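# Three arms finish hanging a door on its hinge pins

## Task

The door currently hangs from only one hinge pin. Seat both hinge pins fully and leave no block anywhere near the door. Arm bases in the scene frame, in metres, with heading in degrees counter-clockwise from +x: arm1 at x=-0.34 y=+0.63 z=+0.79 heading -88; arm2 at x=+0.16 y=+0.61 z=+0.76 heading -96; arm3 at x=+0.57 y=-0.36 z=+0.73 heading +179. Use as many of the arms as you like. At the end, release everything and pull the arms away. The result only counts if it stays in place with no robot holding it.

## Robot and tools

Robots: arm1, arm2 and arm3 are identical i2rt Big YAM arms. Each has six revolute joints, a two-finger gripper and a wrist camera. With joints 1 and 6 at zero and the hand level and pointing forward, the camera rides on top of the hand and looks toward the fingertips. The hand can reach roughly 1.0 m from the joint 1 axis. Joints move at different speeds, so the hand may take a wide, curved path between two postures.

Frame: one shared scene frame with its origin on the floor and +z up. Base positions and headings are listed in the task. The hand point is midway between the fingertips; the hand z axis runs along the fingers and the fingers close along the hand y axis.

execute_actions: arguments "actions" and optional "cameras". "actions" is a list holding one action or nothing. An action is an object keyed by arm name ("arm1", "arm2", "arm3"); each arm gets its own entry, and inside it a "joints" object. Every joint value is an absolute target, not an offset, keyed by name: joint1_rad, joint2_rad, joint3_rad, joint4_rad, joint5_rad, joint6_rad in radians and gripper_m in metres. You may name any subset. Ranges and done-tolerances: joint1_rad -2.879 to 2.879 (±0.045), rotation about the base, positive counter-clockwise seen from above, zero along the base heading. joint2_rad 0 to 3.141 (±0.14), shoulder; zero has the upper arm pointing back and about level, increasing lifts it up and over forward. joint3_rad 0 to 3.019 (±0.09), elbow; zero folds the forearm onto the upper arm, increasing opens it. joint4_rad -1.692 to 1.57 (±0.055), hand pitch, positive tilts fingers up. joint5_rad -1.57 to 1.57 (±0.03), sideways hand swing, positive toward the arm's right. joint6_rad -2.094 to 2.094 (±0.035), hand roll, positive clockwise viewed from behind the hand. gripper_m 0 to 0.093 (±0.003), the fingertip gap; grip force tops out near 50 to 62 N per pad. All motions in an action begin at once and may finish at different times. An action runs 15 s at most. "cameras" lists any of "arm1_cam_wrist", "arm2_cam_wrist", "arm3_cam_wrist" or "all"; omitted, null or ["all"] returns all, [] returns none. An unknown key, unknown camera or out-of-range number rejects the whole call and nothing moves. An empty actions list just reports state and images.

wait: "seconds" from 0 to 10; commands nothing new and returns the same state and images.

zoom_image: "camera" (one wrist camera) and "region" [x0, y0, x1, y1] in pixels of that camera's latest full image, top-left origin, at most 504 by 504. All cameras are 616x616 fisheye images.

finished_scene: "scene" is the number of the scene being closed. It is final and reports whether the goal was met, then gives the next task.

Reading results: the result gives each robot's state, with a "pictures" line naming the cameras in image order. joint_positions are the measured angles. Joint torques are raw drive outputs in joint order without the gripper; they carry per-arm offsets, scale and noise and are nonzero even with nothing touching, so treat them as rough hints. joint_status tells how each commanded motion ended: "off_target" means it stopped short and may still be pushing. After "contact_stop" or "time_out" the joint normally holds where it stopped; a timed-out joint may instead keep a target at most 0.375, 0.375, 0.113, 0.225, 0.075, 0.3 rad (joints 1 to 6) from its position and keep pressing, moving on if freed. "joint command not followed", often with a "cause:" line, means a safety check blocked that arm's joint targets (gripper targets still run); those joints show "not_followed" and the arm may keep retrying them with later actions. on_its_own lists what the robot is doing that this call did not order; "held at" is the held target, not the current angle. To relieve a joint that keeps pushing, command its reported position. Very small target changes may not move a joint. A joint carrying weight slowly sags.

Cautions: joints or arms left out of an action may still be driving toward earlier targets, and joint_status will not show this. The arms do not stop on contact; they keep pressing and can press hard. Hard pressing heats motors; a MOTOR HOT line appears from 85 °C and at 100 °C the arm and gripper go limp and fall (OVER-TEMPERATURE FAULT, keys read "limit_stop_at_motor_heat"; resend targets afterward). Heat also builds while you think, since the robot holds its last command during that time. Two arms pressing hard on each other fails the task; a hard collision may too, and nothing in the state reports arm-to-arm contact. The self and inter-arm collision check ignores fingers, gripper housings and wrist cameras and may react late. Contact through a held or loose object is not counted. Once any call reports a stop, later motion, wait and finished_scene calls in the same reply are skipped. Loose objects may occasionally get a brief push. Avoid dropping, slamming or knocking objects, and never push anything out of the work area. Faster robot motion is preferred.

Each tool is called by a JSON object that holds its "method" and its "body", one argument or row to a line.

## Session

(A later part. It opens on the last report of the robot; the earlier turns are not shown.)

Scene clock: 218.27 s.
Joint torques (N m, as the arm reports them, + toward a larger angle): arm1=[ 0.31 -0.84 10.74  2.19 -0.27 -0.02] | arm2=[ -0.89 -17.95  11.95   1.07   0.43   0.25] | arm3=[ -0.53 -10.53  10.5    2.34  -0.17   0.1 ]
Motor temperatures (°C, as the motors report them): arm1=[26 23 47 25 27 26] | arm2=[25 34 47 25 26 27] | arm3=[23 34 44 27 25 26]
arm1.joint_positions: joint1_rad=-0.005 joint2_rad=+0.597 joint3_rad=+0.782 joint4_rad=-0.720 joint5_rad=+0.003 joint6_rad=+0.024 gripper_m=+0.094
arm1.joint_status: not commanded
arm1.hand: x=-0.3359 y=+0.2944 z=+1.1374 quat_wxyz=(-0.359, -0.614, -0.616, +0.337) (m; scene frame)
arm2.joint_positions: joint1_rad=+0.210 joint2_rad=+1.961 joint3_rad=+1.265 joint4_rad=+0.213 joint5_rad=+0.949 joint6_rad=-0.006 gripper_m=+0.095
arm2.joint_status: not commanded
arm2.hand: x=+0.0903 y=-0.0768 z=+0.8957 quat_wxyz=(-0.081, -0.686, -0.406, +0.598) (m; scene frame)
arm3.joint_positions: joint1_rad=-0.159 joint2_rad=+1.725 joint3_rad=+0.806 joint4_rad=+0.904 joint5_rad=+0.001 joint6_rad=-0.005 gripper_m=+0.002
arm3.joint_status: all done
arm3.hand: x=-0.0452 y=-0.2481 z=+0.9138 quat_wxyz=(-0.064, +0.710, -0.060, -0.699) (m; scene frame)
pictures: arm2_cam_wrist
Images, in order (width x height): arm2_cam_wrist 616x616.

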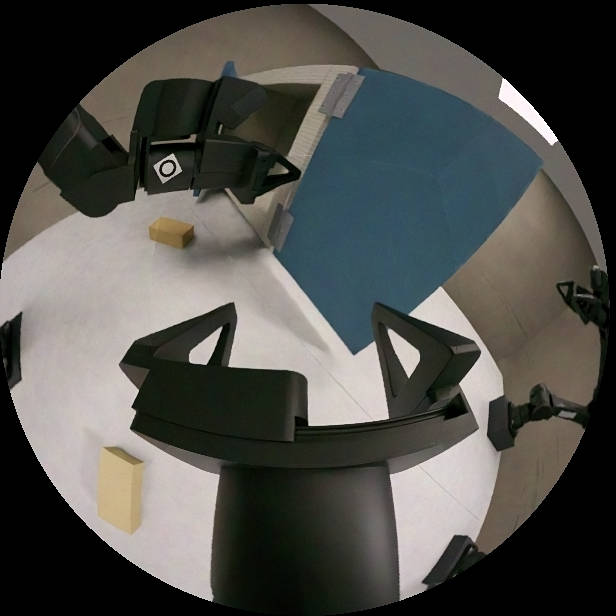

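{"method": "execute_actions", "body": {
  "actions": [
    {"arm3":{"joints":{"joint3_rad":0.862,"joint4_rad":0.93}}}
  ],
  "cameras": ["arm2_cam_wrist"]
}}

{"method": "zoom_image", "body": {
  "camera": "arm2_cam_wrist",
  "region": [250,150,320,250]
}}

Scene clock: 229.63 s.
Joint torques (N m, as the arm reports them, + toward a larger angle): arm1=[ 0.27 -0.91 10.74  2.21 -0.27 -0.02] | arm2=[ -1.08 -18.05  11.99   1.04   0.44   0.2 ] | arm3=[ -0.55 -10.29  10.43   2.5   -0.19   0.08]
Motor temperatures (°C, as the motors report them): arm1=[26 23 47 25 27 26] | arm2=[25 34 47 25 26 27] | arm3=[23 33 46 27 25 26]
arm1.joint_positions: joint1_rad=-0.005 joint2_rad=+0.597 joint3_rad=+0.782 joint4_rad=-0.720 joint5_rad=+0.003 joint6_rad=+0.024 gripper_m=+0.094
arm1.joint_status: not commanded
arm1.hand: x=-0.3359 y=+0.2944 z=+1.1374 quat_wxyz=(-0.359, -0.614, -0.616, +0.337) (m; scene frame)
arm2.joint_positions: joint1_rad=+0.210 joint2_rad=+1.961 joint3_rad=+1.265 joint4_rad=+0.213 joint5_rad=+0.949 joint6_rad=-0.006 gripper_m=+0.095
arm2.joint_status: not commanded
arm2.hand: x=+0.0903 y=-0.0768 z=+0.8957 quat_wxyz=(-0.081, -0.686, -0.406, +0.598) (m; scene frame)
arm3.joint_positions: joint1_rad=-0.159 joint2_rad=+1.725 joint3_rad=+0.820 joint4_rad=+0.909 joint5_rad=+0.001 joint6_rad=-0.005 gripper_m=+0.002
arm3.joint_status: all done
arm3.hand: x=-0.0496 y=-0.2474 z=+0.9219 quat_wxyz=(-0.064, +0.703, -0.060, -0.706) (m; scene frame)
pictures: arm2_cam_wrist
Images, in order (width x height): arm2_cam_wrist 616x616.

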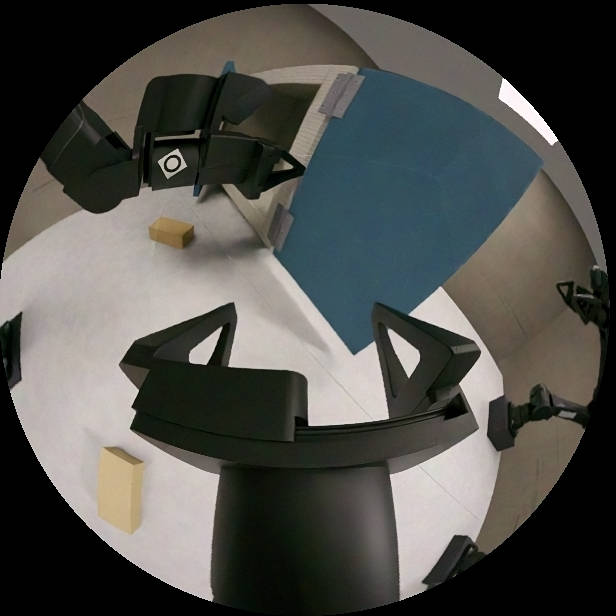

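Region (250, 150, 320, 250) of arm2_cam_wrist's 616x616 image, scaled by 5.040, with more detail than that image has; it fills the left 353 columns of this view, and the rest is white.

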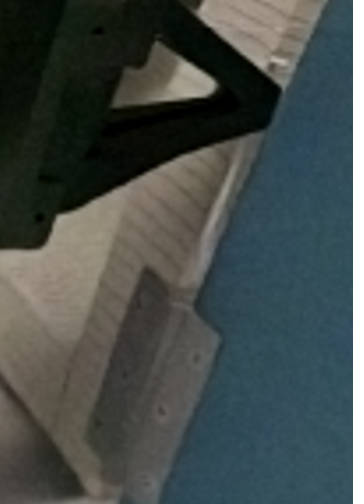

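{"method": "execute_actions", "body": {
  "actions": [
    {"arm3":{"joints":{"joint3_rad":0.813,"joint2_rad":1.76,"joint4_rad":0.94}}}
  ],
  "cameras": ["arm2_cam_wrist"]
}}

{"method": "zoom_image", "body": {
  "camera": "arm2_cam_wrist",
  "region": [250,150,320,250]
}}

Scene clock: 234.23 s.
Joint torques (N m, as the arm reports them, + toward a larger angle): arm1=[ 0.22 -0.76 10.72  2.12 -0.27 -0.03] | arm2=[ -1.53 -17.73  12.04   1.01   0.43   0.23] | arm3=[ -0.67 -10.39   6.16   2.4   -0.17   0.1 ]
Motor temperatures (°C, as the motors report them): arm1=[26 23 47 25 27 26] | arm2=[25 34 47 25 26 27] | arm3=[23 33 46 27 25 26]
arm1.joint_positions: joint1_rad=-0.005 joint2_rad=+0.597 joint3_rad=+0.782 joint4_rad=-0.720 joint5_rad=+0.003 joint6_rad=+0.024 gripper_m=+0.094
arm1.joint_status: not commanded
arm1.hand: x=-0.3359 y=+0.2944 z=+1.1374 quat_wxyz=(-0.359, -0.614, -0.616, +0.337) (m; scene frame)
arm2.joint_positions: joint1_rad=+0.210 joint2_rad=+1.961 joint3_rad=+1.265 joint4_rad=+0.213 joint5_rad=+0.949 joint6_rad=-0.006 gripper_m=+0.095
arm2.joint_status: not commanded
arm2.hand: x=+0.0903 y=-0.0768 z=+0.8957 quat_wxyz=(-0.081, -0.686, -0.406, +0.598) (m; scene frame)
arm3.joint_positions: joint1_rad=-0.159 joint2_rad=+1.742 joint3_rad=+0.819 joint4_rad=+0.923 joint5_rad=+0.001 joint6_rad=-0.005 gripper_m=+0.002
arm3.joint_status: all done
arm3.hand: x=-0.0503 y=-0.2473 z=+0.9140 quat_wxyz=(-0.064, +0.705, -0.060, -0.704) (m; scene frame)
pictures: arm2_cam_wrist
Images, in order (width x height): arm2_cam_wrist 616x616.

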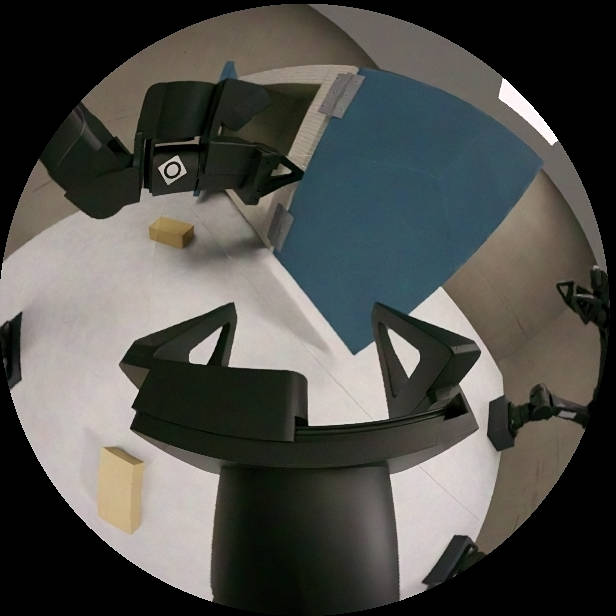

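Region (250, 150, 320, 250) of arm2_cam_wrist's 616x616 image, scaled by 5.040, with more detail than that image has; it fills the left 353 columns of this view, and the rest is white.

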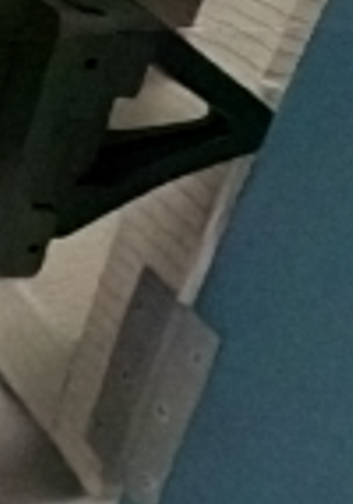

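{"method": "execute_actions", "body": {
  "actions": [
    {"arm3":{"joints":{"joint3_rad":0.795,"joint2_rad":1.775,"joint4_rad":0.96}}}
  ],
  "cameras": ["arm2_cam_wrist"]
}}

{"method": "zoom_image", "body": {
  "camera": "arm2_cam_wrist",
  "region": [250,150,320,250]
}}

Scene clock: 239.10 s.
Joint torques (N m, as the arm reports them, + toward a larger angle): arm1=[ 0.22 -0.78 10.71  2.18 -0.29 -0.03] | arm2=[ -1.1  -18.03  12.01   1.08   0.45   0.23] | arm3=[-0.33 -9.43  5.61  2.02 -0.16  0.09]
Motor temperatures (°C, as the motors report them): arm1=[26 23 47 25 27 26] | arm2=[25 34 47 25 26 27] | arm3=[23 33 45 27 25 26]
arm1.joint_positions: joint1_rad=-0.005 joint2_rad=+0.597 joint3_rad=+0.782 joint4_rad=-0.720 joint5_rad=+0.003 joint6_rad=+0.024 gripper_m=+0.094
arm1.joint_status: not commanded
arm1.hand: x=-0.3359 y=+0.2944 z=+1.1374 quat_wxyz=(-0.359, -0.614, -0.616, +0.337) (m; scene frame)
arm2.joint_positions: joint1_rad=+0.210 joint2_rad=+1.961 joint3_rad=+1.265 joint4_rad=+0.213 joint5_rad=+0.949 joint6_rad=-0.006 gripper_m=+0.095
arm2.joint_status: not commanded
arm2.hand: x=+0.0903 y=-0.0768 z=+0.8957 quat_wxyz=(-0.081, -0.686, -0.406, +0.598) (m; scene frame)
arm3.joint_positions: joint1_rad=-0.159 joint2_rad=+1.747 joint3_rad=+0.809 joint4_rad=+0.950 joint5_rad=+0.001 joint6_rad=-0.005 gripper_m=+0.002
arm3.joint_status: all done
arm3.hand: x=-0.0472 y=-0.2478 z=+0.9132 quat_wxyz=(-0.064, +0.700, -0.060, -0.708) (m; scene frame)
pictures: arm2_cam_wrist
Images, in order (width x height): arm2_cam_wrist 616x616.

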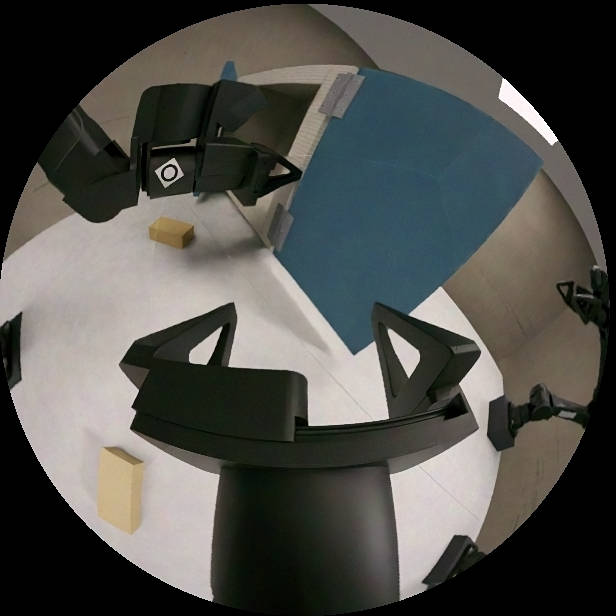

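Region (250, 150, 320, 250) of arm2_cam_wrist's 616x616 image, scaled by 5.040, with more detail than that image has; it fills the left 353 columns of this view, and the rest is white.

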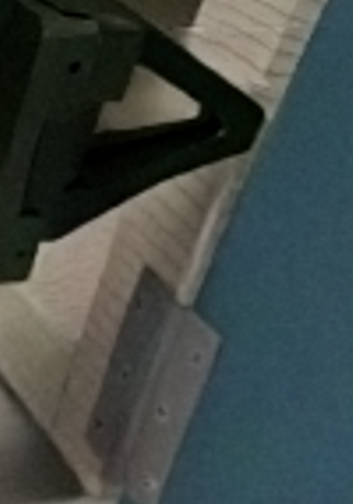

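{"method": "execute_actions", "body": {
  "actions": [
    {"arm3":{"joints":{"joint3_rad":0.785,"joint4_rad":0.915}}}
  ],
  "cameras": ["arm2_cam_wrist"]
}}

{"method": "zoom_image", "body": {
  "camera": "arm2_cam_wrist",
  "region": [250,150,320,250]
}}

Scene clock: 244.83 s.
Joint torques (N m, as the arm reports them, + toward a larger angle): arm1=[ 0.33 -0.88 10.72  2.2  -0.27 -0.03] | arm2=[ -1.2  -17.56  12.06   1.14   0.43   0.21] | arm3=[-0.25 -9.45  4.85  0.48 -0.16  0.08]
Motor temperatures (°C, as the motors report them): arm1=[26 23 47 25 27 26] | arm2=[25 34 47 25 26 27] | arm3=[23 33 45 27 25 26]
arm1.joint_positions: joint1_rad=-0.005 joint2_rad=+0.597 joint3_rad=+0.782 joint4_rad=-0.720 joint5_rad=+0.003 joint6_rad=+0.024 gripper_m=+0.094
arm1.joint_status: not commanded
arm1.hand: x=-0.3359 y=+0.2944 z=+1.1374 quat_wxyz=(-0.359, -0.614, -0.616, +0.337) (m; scene frame)
arm2.joint_positions: joint1_rad=+0.210 joint2_rad=+1.961 joint3_rad=+1.265 joint4_rad=+0.213 joint5_rad=+0.949 joint6_rad=-0.006 gripper_m=+0.095
arm2.joint_status: not commanded
arm2.hand: x=+0.0903 y=-0.0768 z=+0.8957 quat_wxyz=(-0.081, -0.686, -0.406, +0.598) (m; scene frame)
arm3.joint_positions: joint1_rad=-0.159 joint2_rad=+1.747 joint3_rad=+0.806 joint4_rad=+0.949 joint5_rad=+0.001 joint6_rad=-0.005 gripper_m=+0.002
arm3.joint_status: all done
arm3.hand: x=-0.0466 y=-0.2479 z=+0.9118 quat_wxyz=(-0.064, +0.702, -0.060, -0.707) (m; scene frame)
pictures: arm2_cam_wrist
Images, in order (width x height): arm2_cam_wrist 616x616.

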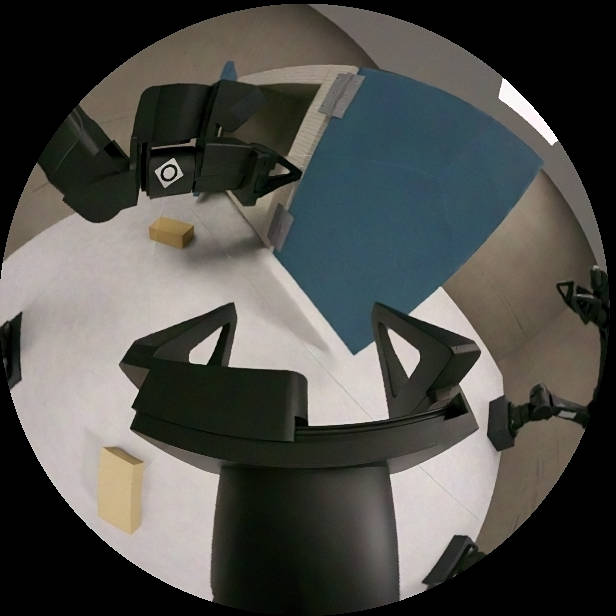

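Region (250, 150, 320, 250) of arm2_cam_wrist's 616x616 image, scaled by 5.040, with more detail than that image has; it fills the left 353 columns of this view, and the rest is white.

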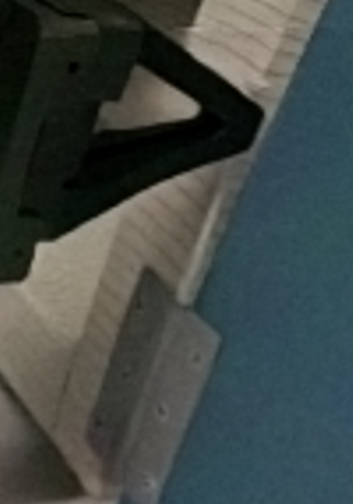

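{"method": "execute_actions", "body": {
  "actions": [
    {"arm2":{"joints":{"joint2_rad":1.4,"joint3_rad":0.75,"gripper_m":0.0}}}
  ],
  "cameras": []
}}

{"method": "execute_actions", "body": {
  "actions": [
    {"arm2":{"joints":{"joint1_rad":-0.18,"joint2_rad":1.5,"joint3_rad":0.55,"joint4_rad":0.75,"joint5_rad":-0.3}}}
  ],
  "cameras": ["arm2_cam_wrist"]
}}

Scene clock: 257.20 s.
Joint torques (N m, as the arm reports them, + toward a larger angle): arm1=[ 0.2  -0.91 10.74  2.14 -0.27 -0.03] | arm2=[-1.47 -8.72  9.46  1.04  0.39  0.21] | arm3=[-0.09 -9.45  4.87  0.52 -0.16  0.1 ]
Motor temperatures (°C, as the motors report them): arm1=[26 23 47 25 27 26] | arm2=[25 34 47 25 26 27] | arm3=[23 33 43 27 25 26]
arm1.joint_positions: joint1_rad=-0.005 joint2_rad=+0.597 joint3_rad=+0.782 joint4_rad=-0.720 joint5_rad=+0.003 joint6_rad=+0.024 gripper_m=+0.094
arm1.joint_status: not commanded
arm1.hand: x=-0.3359 y=+0.2944 z=+1.1374 quat_wxyz=(-0.359, -0.614, -0.616, +0.337) (m; scene frame)
arm2.joint_positions: joint1_rad=+0.210 joint2_rad=+1.395 joint3_rad=+0.750 joint4_rad=+0.213 joint5_rad=+0.949 joint6_rad=-0.006 gripper_m=+0.001
arm2.joint_status: all done
arm2.hand: x=+0.0707 y=+0.1129 z=+0.9777 quat_wxyz=(-0.099, -0.686, -0.390, +0.606) (m; scene frame)
arm3.joint_positions: joint1_rad=-0.159 joint2_rad=+1.747 joint3_rad=+0.806 joint4_rad=+0.949 joint5_rad=+0.001 joint6_rad=-0.005 gripper_m=+0.002
arm3.joint_status: not commanded
arm3.hand: x=-0.0466 y=-0.2479 z=+0.9118 quat_wxyz=(-0.064, +0.702, -0.060, -0.707) (m; scene frame)
pictures: none
No camera images: the call's "cameras" was empty. Leave "cameras" out to get every camera's image.

Scene clock: 258.80 s.
Joint torques (N m, as the arm reports them, + toward a larger angle): arm1=[ 0.26 -0.86 10.72  2.17 -0.27 -0.04] | arm2=[-0.16 -9.83  8.73  2.87 -0.25  0.18] | arm3=[-0.34 -9.42  4.85  0.61 -0.17  0.07]
Motor temperatures (°C, as the motors report them): arm1=[26 23 47 25 27 26] | arm2=[25 34 47 25 26 27] | arm3=[23 33 43 27 25 26]
arm1.joint_positions: joint1_rad=-0.005 joint2_rad=+0.597 joint3_rad=+0.782 joint4_rad=-0.720 joint5_rad=+0.003 joint6_rad=+0.024 gripper_m=+0.094
arm1.joint_status: not commanded
arm1.hand: x=-0.3359 y=+0.2944 z=+1.1374 quat_wxyz=(-0.359, -0.614, -0.616, +0.337) (m; scene frame)
arm2.joint_positions: joint1_rad=-0.184 joint2_rad=+1.508 joint3_rad=+0.534 joint4_rad=+0.722 joint5_rad=-0.296 joint6_rad=-0.006 gripper_m=+0.001
arm2.joint_status: all done
arm2.hand: x=+0.0615 y=+0.1060 z=+0.9023 quat_wxyz=(-0.457, -0.572, -0.537, +0.418) (m; scene frame)
arm3.joint_positions: joint1_rad=-0.159 joint2_rad=+1.747 joint3_rad=+0.806 joint4_rad=+0.949 joint5_rad=+0.001 joint6_rad=-0.005 gripper_m=+0.002
arm3.joint_status: not commanded
arm3.hand: x=-0.0466 y=-0.2479 z=+0.9118 quat_wxyz=(-0.064, +0.702, -0.060, -0.707) (m; scene frame)
pictures: arm2_cam_wrist
Images, in order (width x height): arm2_cam_wrist 616x616.

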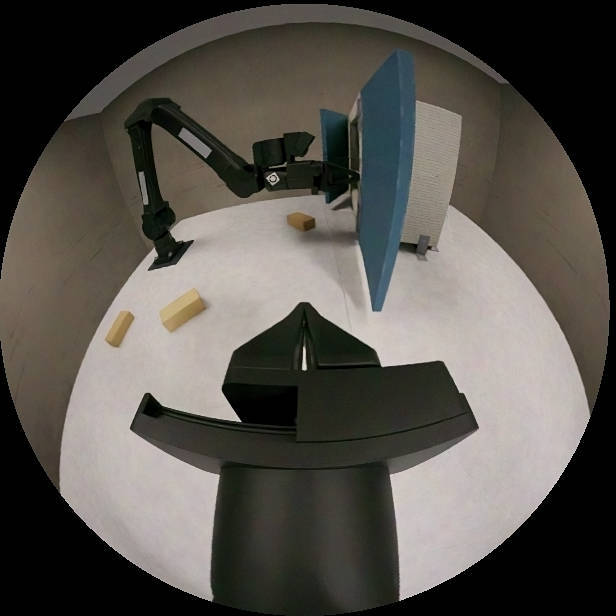

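{"method": "zoom_image", "body": {
  "camera": "arm2_cam_wrist",
  "region": [325,150,385,240]
}}

Region (325, 150, 385, 240) of arm2_cam_wrist's 616x616 image, scaled by 5.600, with more detail than that image has.

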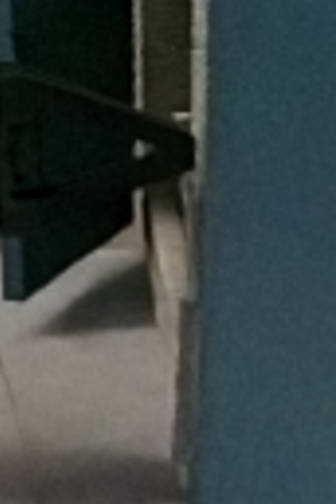

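{"method": "execute_actions", "body": {
  "actions": [
    {"arm2":{"joints":{"joint1_rad":-0.2,"joint2_rad":1.82,"joint3_rad":0.86,"joint4_rad":0.85,"joint5_rad":-0.25}}}
  ],
  "cameras": ["arm2_cam_wrist"]
}}

{"method": "zoom_image", "body": {
  "camera": "arm2_cam_wrist",
  "region": [300,120,420,280]
}}

Scene clock: 267.30 s.
Joint torques (N m, as the arm reports them, + toward a larger angle): arm1=[ 0.2  -0.94 10.73  2.18 -0.27 -0.03] | arm2=[ -1.44 -12.76  10.22   2.9    0.14   0.16] | arm3=[-0.45 -9.79  4.84  0.55 -0.18  0.08]
Motor temperatures (°C, as the motors report them): arm1=[26 23 47 25 27 26] | arm2=[25 33 46 25 26 27] | arm3=[23 33 42 27 25 26]
arm1.joint_positions: joint1_rad=-0.005 joint2_rad=+0.597 joint3_rad=+0.782 joint4_rad=-0.720 joint5_rad=+0.003 joint6_rad=+0.024 gripper_m=+0.094
arm1.joint_status: not commanded
arm1.hand: x=-0.3359 y=+0.2944 z=+1.1374 quat_wxyz=(-0.359, -0.614, -0.616, +0.337) (m; scene frame)
arm2.joint_positions: joint1_rad=-0.188 joint2_rad=+1.812 joint3_rad=+0.826 joint4_rad=+0.823 joint5_rad=-0.254 joint6_rad=-0.006 gripper_m=+0.001
arm2.joint_status: all done
arm2.hand: x=+0.0192 y=-0.0013 z=+0.8898 quat_wxyz=(-0.461, -0.558, -0.514, +0.460) (m; scene frame)
arm3.joint_positions: joint1_rad=-0.159 joint2_rad=+1.747 joint3_rad=+0.806 joint4_rad=+0.949 joint5_rad=+0.001 joint6_rad=-0.005 gripper_m=+0.002
arm3.joint_status: not commanded
arm3.hand: x=-0.0466 y=-0.2479 z=+0.9118 quat_wxyz=(-0.064, +0.702, -0.060, -0.707) (m; scene frame)
pictures: arm2_cam_wrist
Images, in order (width x height): arm2_cam_wrist 616x616.

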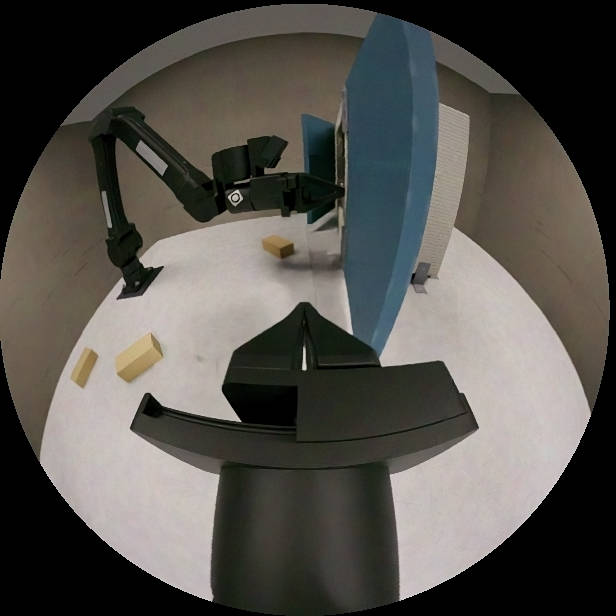

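Region (300, 120, 420, 280) of arm2_cam_wrist's 616x616 image, scaled by 3.150, with more detail than that image has; it fills the left 378 columns of this view, and the rest is white.

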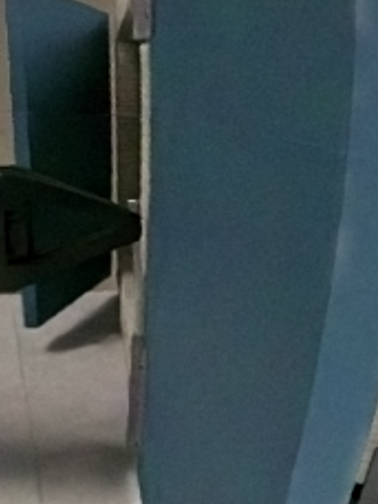

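{"method": "execute_actions", "body": {
  "actions": [],
  "cameras": ["arm3_cam_wrist","arm2_cam_wrist"]
}}

Scene clock: 295.00 s.
Joint torques (N m, as the arm reports them, + toward a larger angle): arm1=[ 0.23 -0.77 10.8   2.14 -0.27 -0.03] | arm2=[ -1.3  -13.19  10.12   2.78   0.13   0.16] | arm3=[-0.15 -9.57  4.95  0.62 -0.17  0.12]
Motor temperatures (°C, as the motors report them): arm1=[26 23 48 25 27 26] | arm2=[25 33 46 25 26 27] | arm3=[23 33 42 26 25 26]
arm1.joint_positions: joint1_rad=-0.005 joint2_rad=+0.597 joint3_rad=+0.782 joint4_rad=-0.720 joint5_rad=+0.003 joint6_rad=+0.024 gripper_m=+0.094
arm1.joint_status: not commanded
arm1.hand: x=-0.3359 y=+0.2944 z=+1.1374 quat_wxyz=(-0.359, -0.614, -0.616, +0.337) (m; scene frame)
arm2.joint_positions: joint1_rad=-0.188 joint2_rad=+1.812 joint3_rad=+0.826 joint4_rad=+0.823 joint5_rad=-0.254 joint6_rad=-0.006 gripper_m=+0.001
arm2.joint_status: all done
arm2.hand: x=+0.0192 y=-0.0013 z=+0.8898 quat_wxyz=(-0.461, -0.558, -0.514, +0.460) (m; scene frame)
arm3.joint_positions: joint1_rad=-0.159 joint2_rad=+1.747 joint3_rad=+0.806 joint4_rad=+0.949 joint5_rad=+0.001 joint6_rad=-0.005 gripper_m=+0.002
arm3.joint_status: not commanded
arm3.hand: x=-0.0466 y=-0.2479 z=+0.9118 quat_wxyz=(-0.064, +0.702, -0.060, -0.707) (m; scene frame)
pictures: arm2_cam_wrist, arm3_cam_wrist
Images, in order (width x height): arm2_cam_wrist 616x616, arm3_cam_wrist 616x616.

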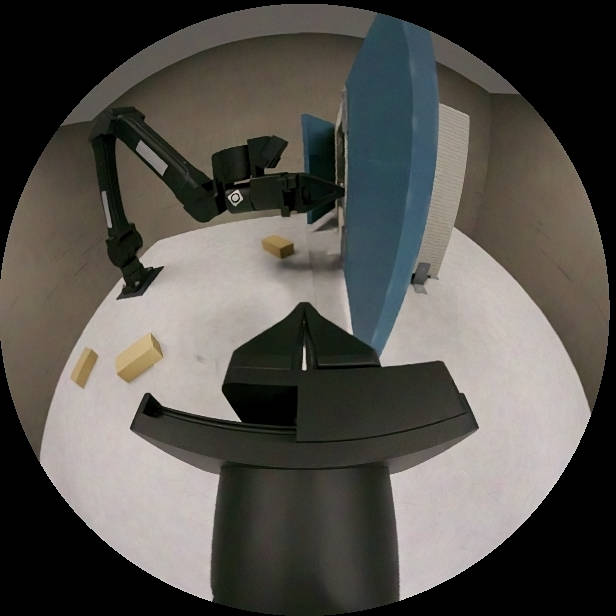

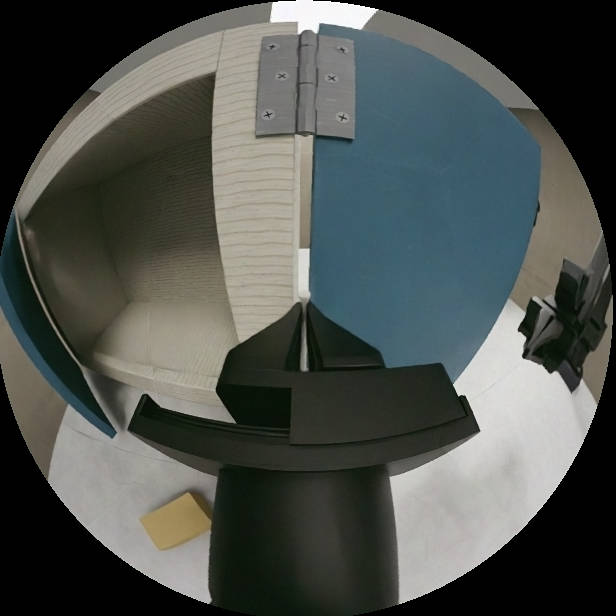

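{"method": "execute_actions", "body": {
  "actions": [
    {"arm3":{"joints":{"joint2_rad":1.70,"joint3_rad":0.80,"joint4_rad":0.92}},"arm2":{"joints":{"joint1_rad":0.2,"joint2_rad":1.95,"joint3_rad":1.3,"joint4_rad":0.2,"joint5_rad":0.95}}}
  ],
  "cameras": ["arm3_cam_wrist","arm2_cam_wrist"]
}}

{"method": "zoom_image", "body": {
  "camera": "arm2_cam_wrist",
  "region": [230,130,350,270]
}}

{"method": "zoom_image", "body": {
  "camera": "arm3_cam_wrist",
  "region": [260,220,350,320]
}}

Scene clock: 303.30 s.
Joint torques (N m, as the arm reports them, + toward a larger angle): arm1=[ 0.23 -1.04 10.69  2.13 -0.28 -0.03] | arm2=[ -0.27 -17.17  11.65   0.73   0.54   0.2 ] | arm3=[ -0.57 -12.8    6.61   1.4   -0.17   0.08]
Motor temperatures (°C, as the motors report them): arm1=[26 23 48 25 27 26] | arm2=[25 33 46 25 26 27] | arm3=[23 33 42 26 25 26]
arm1.joint_positions: joint1_rad=-0.005 joint2_rad=+0.597 joint3_rad=+0.782 joint4_rad=-0.720 joint5_rad=+0.003 joint6_rad=+0.024 gripper_m=+0.094
arm1.joint_status: not commanded
arm1.hand: x=-0.3359 y=+0.2944 z=+1.1374 quat_wxyz=(-0.359, -0.614, -0.616, +0.337) (m; scene frame)
arm2.joint_positions: joint1_rad=+0.196 joint2_rad=+1.950 joint3_rad=+1.272 joint4_rad=+0.220 joint5_rad=+0.946 joint6_rad=-0.006 gripper_m=+0.001
arm2.joint_status: all done
arm2.hand: x=+0.0810 y=-0.0786 z=+0.9068 quat_wxyz=(-0.087, -0.689, -0.394, +0.602) (m; scene frame)
arm3.joint_positions: joint1_rad=-0.159 joint2_rad=+1.721 joint3_rad=+0.803 joint4_rad=+0.930 joint5_rad=+0.001 joint6_rad=-0.005 gripper_m=+0.002
arm3.joint_status: all done
arm3.hand: x=-0.0442 y=-0.2483 z=+0.9213 quat_wxyz=(-0.065, +0.700, -0.060, -0.709) (m; scene frame)
pictures: arm2_cam_wrist, arm3_cam_wrist
Images, in order (width x height): arm2_cam_wrist 616x616, arm3_cam_wrist 616x616.

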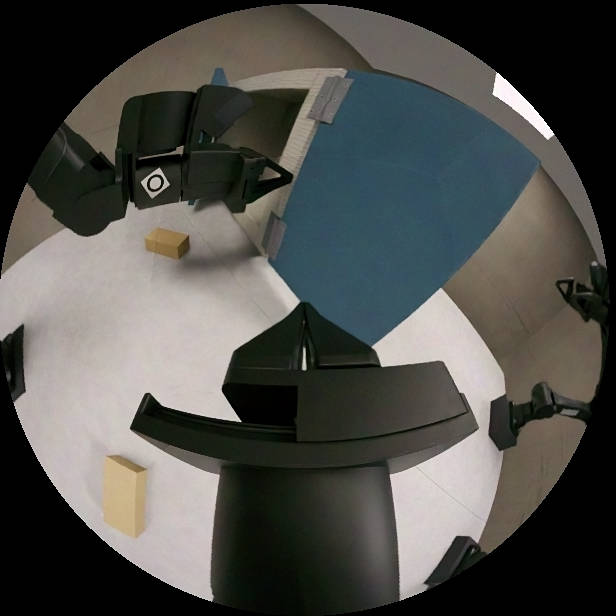

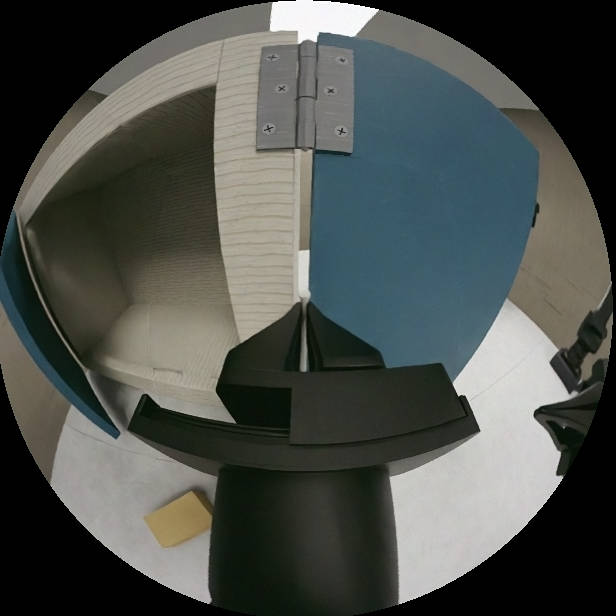

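Region (230, 130, 350, 270) of arm2_cam_wrist's 616x616 image, scaled by 3.600, with more detail than that image has; it fills the left 432 columns of this view, and the rest is white.

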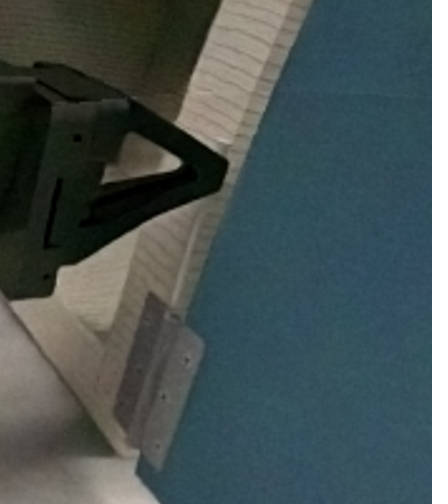

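Region (260, 220, 350, 320) of arm3_cam_wrist's 616x616 image, scaled by 5.040, with more detail than that image has; it fills the left 454 columns of this view, and the rest is white.

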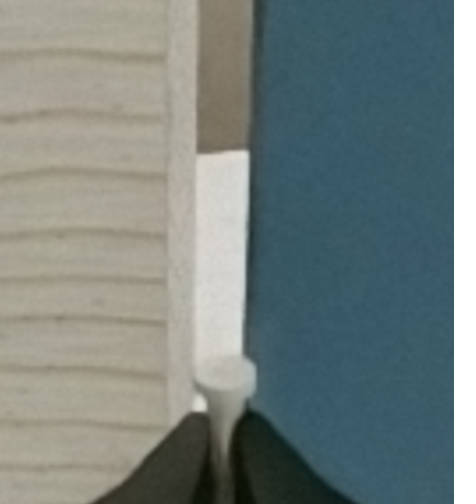

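{"method": "zoom_image", "body": {
  "camera": "arm2_cam_wrist",
  "region": [260,195,300,235]
}}

Region (260, 195, 300, 235) of arm2_cam_wrist's 616x616 image, scaled by 12.600, with more detail than that image has.

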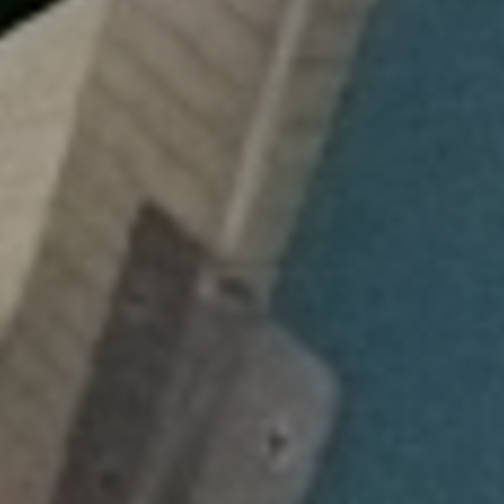

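{"method": "execute_actions", "body": {
  "actions": [
    {"arm3":{"joints":{"joint1_rad":-0.11}}}
  ],
  "cameras": []
}}

{"method": "execute_actions", "body": {
  "actions": [
    {"arm3":{"joints":{"joint1_rad":-0.167}}}
  ],
  "cameras": []
}}

{"method": "execute_actions", "body": {
  "actions": [
    {"arm3":{"joints":{"joint2_rad":1.75}}}
  ],
  "cameras": ["arm2_cam_wrist"]
}}

{"method": "zoom_image", "body": {
  "camera": "arm2_cam_wrist",
  "region": [250,175,310,235]
}}

Scene clock: 314.63 s.
Joint torques (N m, as the arm reports them, + toward a larger angle): arm1=[ 0.25 -0.8  10.71  2.15 -0.27 -0.01] | arm2=[ -0.14 -16.76  11.72   0.78   0.53   0.24] | arm3=[  0.35 -13.21   6.64   1.36  -0.17   0.08]
Motor temperatures (°C, as the motors report them): arm1=[26 23 48 25 27 26] | arm2=[25 34 46 25 26 27] | arm3=[23 34 42 27 25 26]
arm1.joint_positions: joint1_rad=-0.005 joint2_rad=+0.597 joint3_rad=+0.782 joint4_rad=-0.720 joint5_rad=+0.003 joint6_rad=+0.024 gripper_m=+0.094
arm1.joint_status: not commanded
arm1.hand: x=-0.3359 y=+0.2944 z=+1.1374 quat_wxyz=(-0.359, -0.614, -0.616, +0.337) (m; scene frame)
arm2.joint_positions: joint1_rad=+0.196 joint2_rad=+1.950 joint3_rad=+1.272 joint4_rad=+0.220 joint5_rad=+0.946 joint6_rad=-0.006 gripper_m=+0.001
arm2.joint_status: not commanded
arm2.hand: x=+0.0810 y=-0.0786 z=+0.9068 quat_wxyz=(-0.087, -0.689, -0.394, +0.602) (m; scene frame)
arm3.joint_positions: joint1_rad=-0.116 joint2_rad=+1.721 joint3_rad=+0.803 joint4_rad=+0.930 joint5_rad=+0.001 joint6_rad=-0.005 gripper_m=+0.002
arm3.joint_status: all done
arm3.hand: x=-0.0483 y=-0.2751 z=+0.9213 quat_wxyz=(-0.049, +0.701, -0.044, -0.710) (m; scene frame)
pictures: none
No camera images: the call's "cameras" was empty. Leave "cameras" out to get every camera's image.

Scene clock: 315.37 s.
Joint torques (N m, as the arm reports them, + toward a larger angle): arm1=[ 0.18 -0.89 10.68  2.13 -0.27 -0.04] | arm2=[ -0.66 -16.92  11.62   0.73   0.52   0.23] | arm3=[  0.17 -12.88   6.55   1.37  -0.17   0.1 ]
Motor temperatures (°C, as the motors report them): arm1=[26 23 48 25 27 26] | arm2=[25 34 46 25 26 27] | arm3=[23 34 42 27 25 26]
arm1.joint_positions: joint1_rad=-0.005 joint2_rad=+0.597 joint3_rad=+0.782 joint4_rad=-0.720 joint5_rad=+0.003 joint6_rad=+0.024 gripper_m=+0.094
arm1.joint_status: not commanded
arm1.hand: x=-0.3359 y=+0.2944 z=+1.1374 quat_wxyz=(-0.359, -0.614, -0.616, +0.337) (m; scene frame)
arm2.joint_positions: joint1_rad=+0.196 joint2_rad=+1.950 joint3_rad=+1.272 joint4_rad=+0.220 joint5_rad=+0.946 joint6_rad=-0.006 gripper_m=+0.001
arm2.joint_status: not commanded
arm2.hand: x=+0.0810 y=-0.0786 z=+0.9068 quat_wxyz=(-0.087, -0.689, -0.394, +0.602) (m; scene frame)
arm3.joint_positions: joint1_rad=-0.162 joint2_rad=+1.721 joint3_rad=+0.803 joint4_rad=+0.930 joint5_rad=+0.001 joint6_rad=-0.005 gripper_m=+0.002
arm3.joint_status: all done
arm3.hand: x=-0.0438 y=-0.2465 z=+0.9213 quat_wxyz=(-0.066, +0.700, -0.061, -0.708) (m; scene frame)
pictures: none
No camera images: the call's "cameras" was empty. Leave "cameras" out to get every camera's image.

Scene clock: 316.07 s.
Joint torques (N m, as the arm reports them, + toward a larger angle): arm1=[ 0.05 -0.93 10.74  2.18 -0.28 -0.04] | arm2=[  0.07 -17.09  11.71   0.81   0.55   0.2 ] | arm3=[-0.41 -9.64  6.54  1.45 -0.19  0.11]
Motor temperatures (°C, as the motors report them): arm1=[26 23 48 25 27 26] | arm2=[25 34 46 25 26 27] | arm3=[23 34 42 27 25 26]
arm1.joint_positions: joint1_rad=-0.005 joint2_rad=+0.597 joint3_rad=+0.782 joint4_rad=-0.720 joint5_rad=+0.003 joint6_rad=+0.024 gripper_m=+0.094
arm1.joint_status: not commanded
arm1.hand: x=-0.3359 y=+0.2944 z=+1.1374 quat_wxyz=(-0.359, -0.614, -0.616, +0.337) (m; scene frame)
arm2.joint_positions: joint1_rad=+0.196 joint2_rad=+1.950 joint3_rad=+1.272 joint4_rad=+0.220 joint5_rad=+0.946 joint6_rad=-0.006 gripper_m=+0.001
arm2.joint_status: not commanded
arm2.hand: x=+0.0810 y=-0.0786 z=+0.9068 quat_wxyz=(-0.087, -0.689, -0.394, +0.602) (m; scene frame)
arm3.joint_positions: joint1_rad=-0.162 joint2_rad=+1.734 joint3_rad=+0.803 joint4_rad=+0.930 joint5_rad=+0.001 joint6_rad=-0.005 gripper_m=+0.002
arm3.joint_status: all done
arm3.hand: x=-0.0446 y=-0.2463 z=+0.9133 quat_wxyz=(-0.065, +0.705, -0.061, -0.704) (m; scene frame)
pictures: arm2_cam_wrist
Images, in order (width x height): arm2_cam_wrist 616x616.

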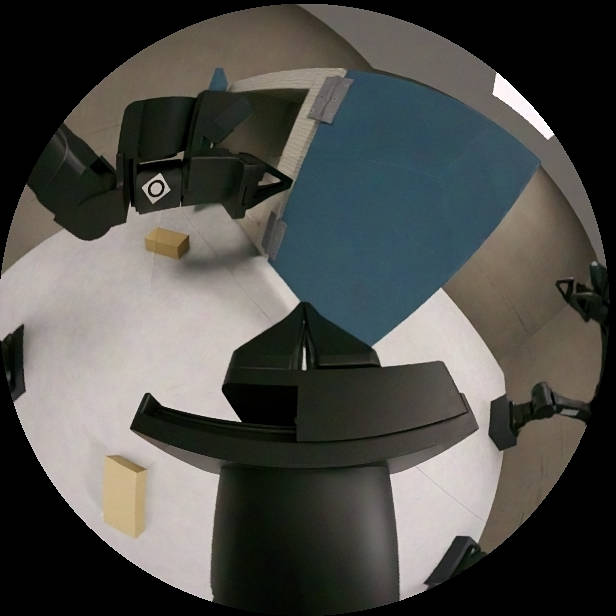

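Region (250, 175, 310, 235) of arm2_cam_wrist's 616x616 image, scaled by 8.400, with more detail than that image has.

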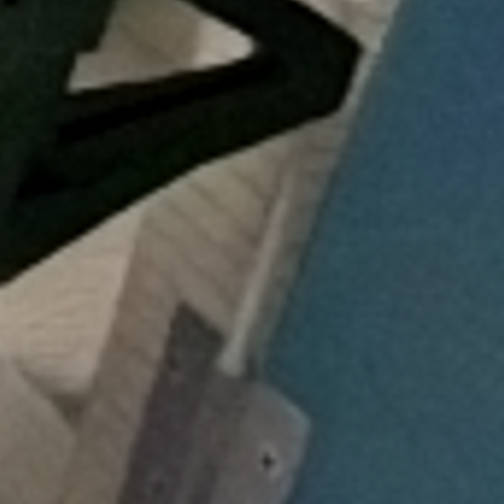

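{"method": "execute_actions", "body": {
  "actions": [
    {"arm3":{"joints":{"joint2_rad":1.78,"joint4_rad":0.92}}}
  ],
  "cameras": ["arm2_cam_wrist"]
}}

{"method": "zoom_image", "body": {
  "camera": "arm2_cam_wrist",
  "region": [250,175,310,235]
}}

Scene clock: 321.37 s.
Joint torques (N m, as the arm reports them, + toward a larger angle): arm1=[ 0.12 -0.83 10.74  2.16 -0.28 -0.03] | arm2=[ -0.21 -16.57  11.61   0.65   0.55   0.23] | arm3=[-0.73 -8.12  6.45  1.44 -0.17  0.09]
Motor temperatures (°C, as the motors report them): arm1=[26 23 48 25 27 26] | arm2=[25 34 47 25 26 27] | arm3=[23 33 42 27 25 26]
arm1.joint_positions: joint1_rad=-0.005 joint2_rad=+0.597 joint3_rad=+0.782 joint4_rad=-0.720 joint5_rad=+0.003 joint6_rad=+0.024 gripper_m=+0.094
arm1.joint_status: not commanded
arm1.hand: x=-0.3359 y=+0.2944 z=+1.1374 quat_wxyz=(-0.359, -0.614, -0.616, +0.337) (m; scene frame)
arm2.joint_positions: joint1_rad=+0.196 joint2_rad=+1.950 joint3_rad=+1.272 joint4_rad=+0.220 joint5_rad=+0.946 joint6_rad=-0.006 gripper_m=+0.001
arm2.joint_status: not commanded
arm2.hand: x=+0.0810 y=-0.0786 z=+0.9068 quat_wxyz=(-0.087, -0.689, -0.394, +0.602) (m; scene frame)
arm3.joint_positions: joint1_rad=-0.162 joint2_rad=+1.736 joint3_rad=+0.803 joint4_rad=+0.930 joint5_rad=+0.001 joint6_rad=-0.005 gripper_m=+0.002
arm3.joint_status: all done
arm3.hand: x=-0.0448 y=-0.2463 z=+0.9119 quat_wxyz=(-0.065, +0.706, -0.061, -0.703) (m; scene frame)
pictures: arm2_cam_wrist
Images, in order (width x height): arm2_cam_wrist 616x616.

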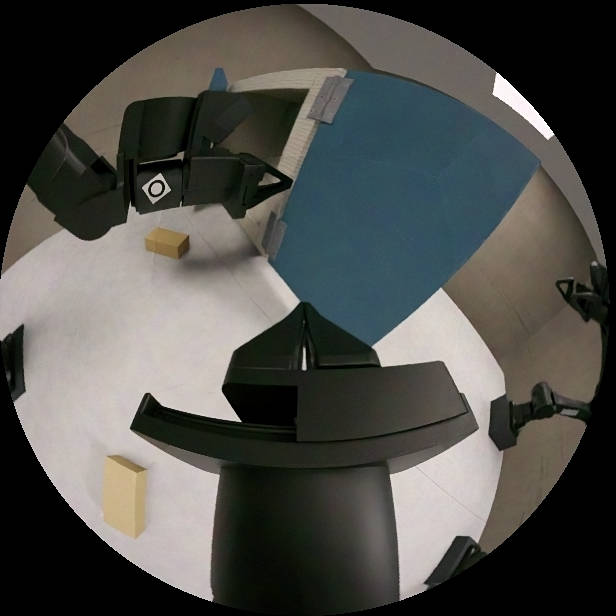

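Region (250, 175, 310, 235) of arm2_cam_wrist's 616x616 image, scaled by 8.400, with more detail than that image has.

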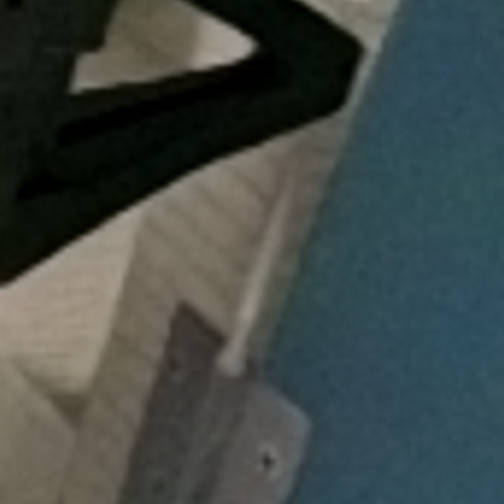

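{"method": "execute_actions", "body": {
  "actions": [
    {"arm3":{"joints":{"joint2_rad":1.70,"joint3_rad":0.848}}}
  ],
  "cameras": ["arm2_cam_wrist","arm3_cam_wrist"]
}}

{"method": "zoom_image", "body": {
  "camera": "arm2_cam_wrist",
  "region": [255,185,305,235]
}}

{"method": "execute_actions", "body": {
  "actions": [
    {"arm3":{"joints":{"joint2_rad":1.765}}}
  ],
  "cameras": ["arm2_cam_wrist"]
}}

{"method": "zoom_image", "body": {
  "camera": "arm2_cam_wrist",
  "region": [255,185,305,235]
}}

Scene clock: 332.13 s.
Joint torques (N m, as the arm reports them, + toward a larger angle): arm1=[ 0.29 -0.81 10.71  2.16 -0.28 -0.02] | arm2=[ -0.09 -17.13  11.52   0.78   0.52   0.2 ] | arm3=[ -0.3  -13.27  10.53   1.46  -0.15   0.1 ]
Motor temperatures (°C, as the motors report them): arm1=[26 23 48 25 27 26] | arm2=[25 34 47 25 26 27] | arm3=[23 33 43 27 25 26]
arm1.joint_positions: joint1_rad=-0.005 joint2_rad=+0.597 joint3_rad=+0.782 joint4_rad=-0.720 joint5_rad=+0.003 joint6_rad=+0.024 gripper_m=+0.094
arm1.joint_status: not commanded
arm1.hand: x=-0.3359 y=+0.2944 z=+1.1374 quat_wxyz=(-0.359, -0.614, -0.616, +0.337) (m; scene frame)
arm2.joint_positions: joint1_rad=+0.196 joint2_rad=+1.950 joint3_rad=+1.272 joint4_rad=+0.220 joint5_rad=+0.946 joint6_rad=-0.006 gripper_m=+0.001
arm2.joint_status: not commanded
arm2.hand: x=+0.0810 y=-0.0786 z=+0.9068 quat_wxyz=(-0.087, -0.689, -0.394, +0.602) (m; scene frame)
arm3.joint_positions: joint1_rad=-0.162 joint2_rad=+1.721 joint3_rad=+0.807 joint4_rad=+0.929 joint5_rad=+0.001 joint6_rad=-0.005 gripper_m=+0.002
arm3.joint_status: all done
arm3.hand: x=-0.0449 y=-0.2463 z=+0.9225 quat_wxyz=(-0.066, +0.699, -0.061, -0.709) (m; scene frame)
pictures: arm2_cam_wrist, arm3_cam_wrist
Images, in order (width x height): arm2_cam_wrist 616x616, arm3_cam_wrist 616x616.

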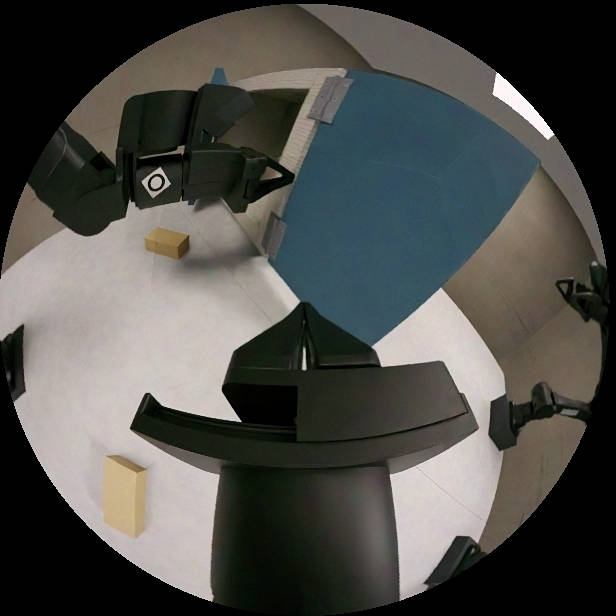

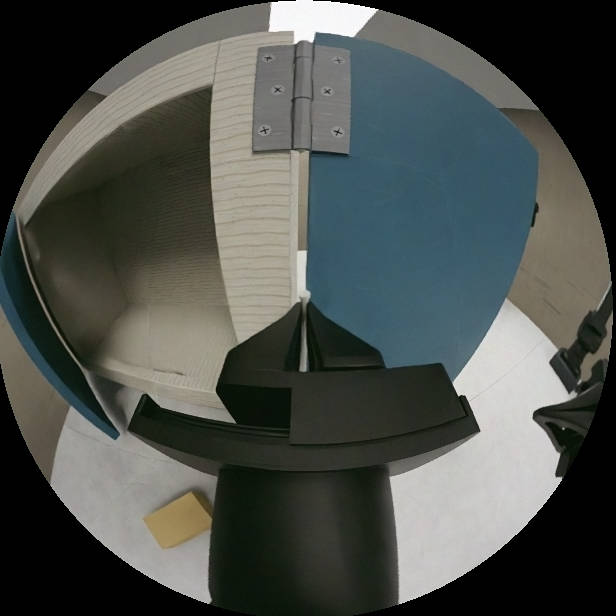

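Region (255, 185, 305, 235) of arm2_cam_wrist's 616x616 image, scaled by 10.080, with more detail than that image has.

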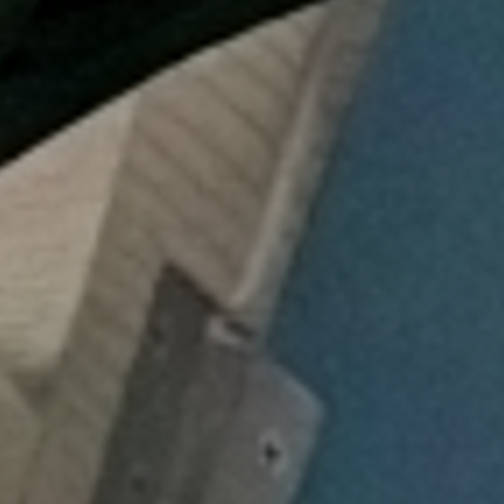

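Scene clock: 332.80 s.
Joint torques (N m, as the arm reports them, + toward a larger angle): arm1=[ 0.19 -0.95 10.74  2.18 -0.28 -0.03] | arm2=[ -0.01 -17.09  11.77   0.83   0.54   0.23] | arm3=[ -0.2  -10.1    9.81   1.3   -0.16   0.08]
Motor temperatures (°C, as the motors report them): arm1=[26 23 48 25 27 26] | arm2=[25 34 47 25 26 27] | arm3=[23 33 43 27 25 26]
arm1.joint_positions: joint1_rad=-0.005 joint2_rad=+0.597 joint3_rad=+0.782 joint4_rad=-0.720 joint5_rad=+0.003 joint6_rad=+0.024 gripper_m=+0.094
arm1.joint_status: not commanded
arm1.hand: x=-0.3359 y=+0.2944 z=+1.1374 quat_wxyz=(-0.359, -0.614, -0.616, +0.337) (m; scene frame)
arm2.joint_positions: joint1_rad=+0.196 joint2_rad=+1.950 joint3_rad=+1.272 joint4_rad=+0.220 joint5_rad=+0.946 joint6_rad=-0.006 gripper_m=+0.001
arm2.joint_status: not commanded
arm2.hand: x=+0.0810 y=-0.0786 z=+0.9068 quat_wxyz=(-0.087, -0.689, -0.394, +0.602) (m; scene frame)
arm3.joint_positions: joint1_rad=-0.162 joint2_rad=+1.742 joint3_rad=+0.814 joint4_rad=+0.931 joint5_rad=+0.001 joint6_rad=-0.005 gripper_m=+0.002
arm3.joint_status: all done
arm3.hand: x=-0.0482 y=-0.2457 z=+0.9137 quat_wxyz=(-0.065, +0.703, -0.061, -0.705) (m; scene frame)
pictures: arm2_cam_wrist
Images, in order (width x height): arm2_cam_wrist 616x616.

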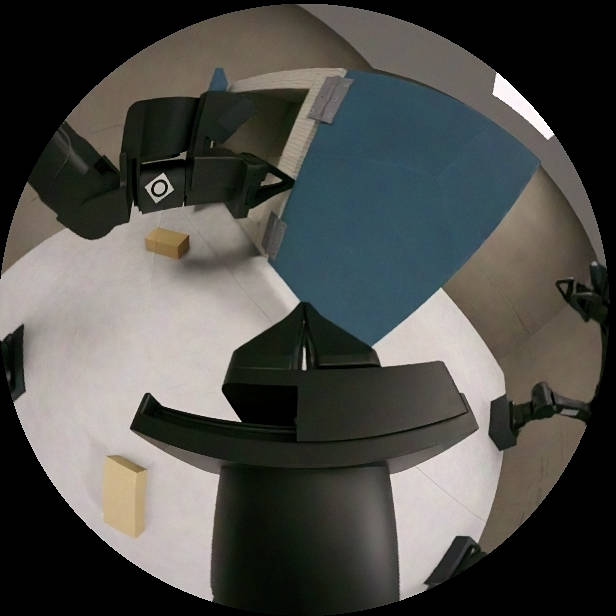

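Region (255, 185, 305, 235) of arm2_cam_wrist's 616x616 image, scaled by 10.080, with more detail than that image has.

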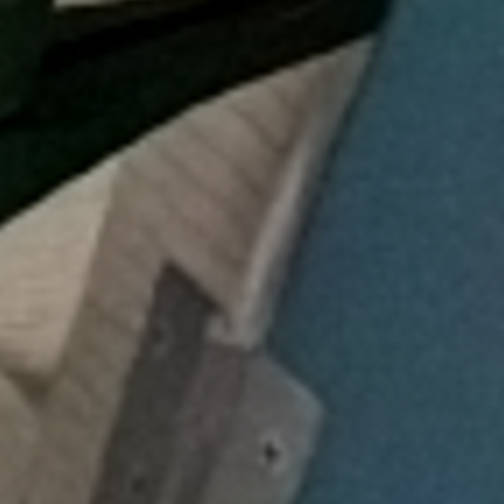

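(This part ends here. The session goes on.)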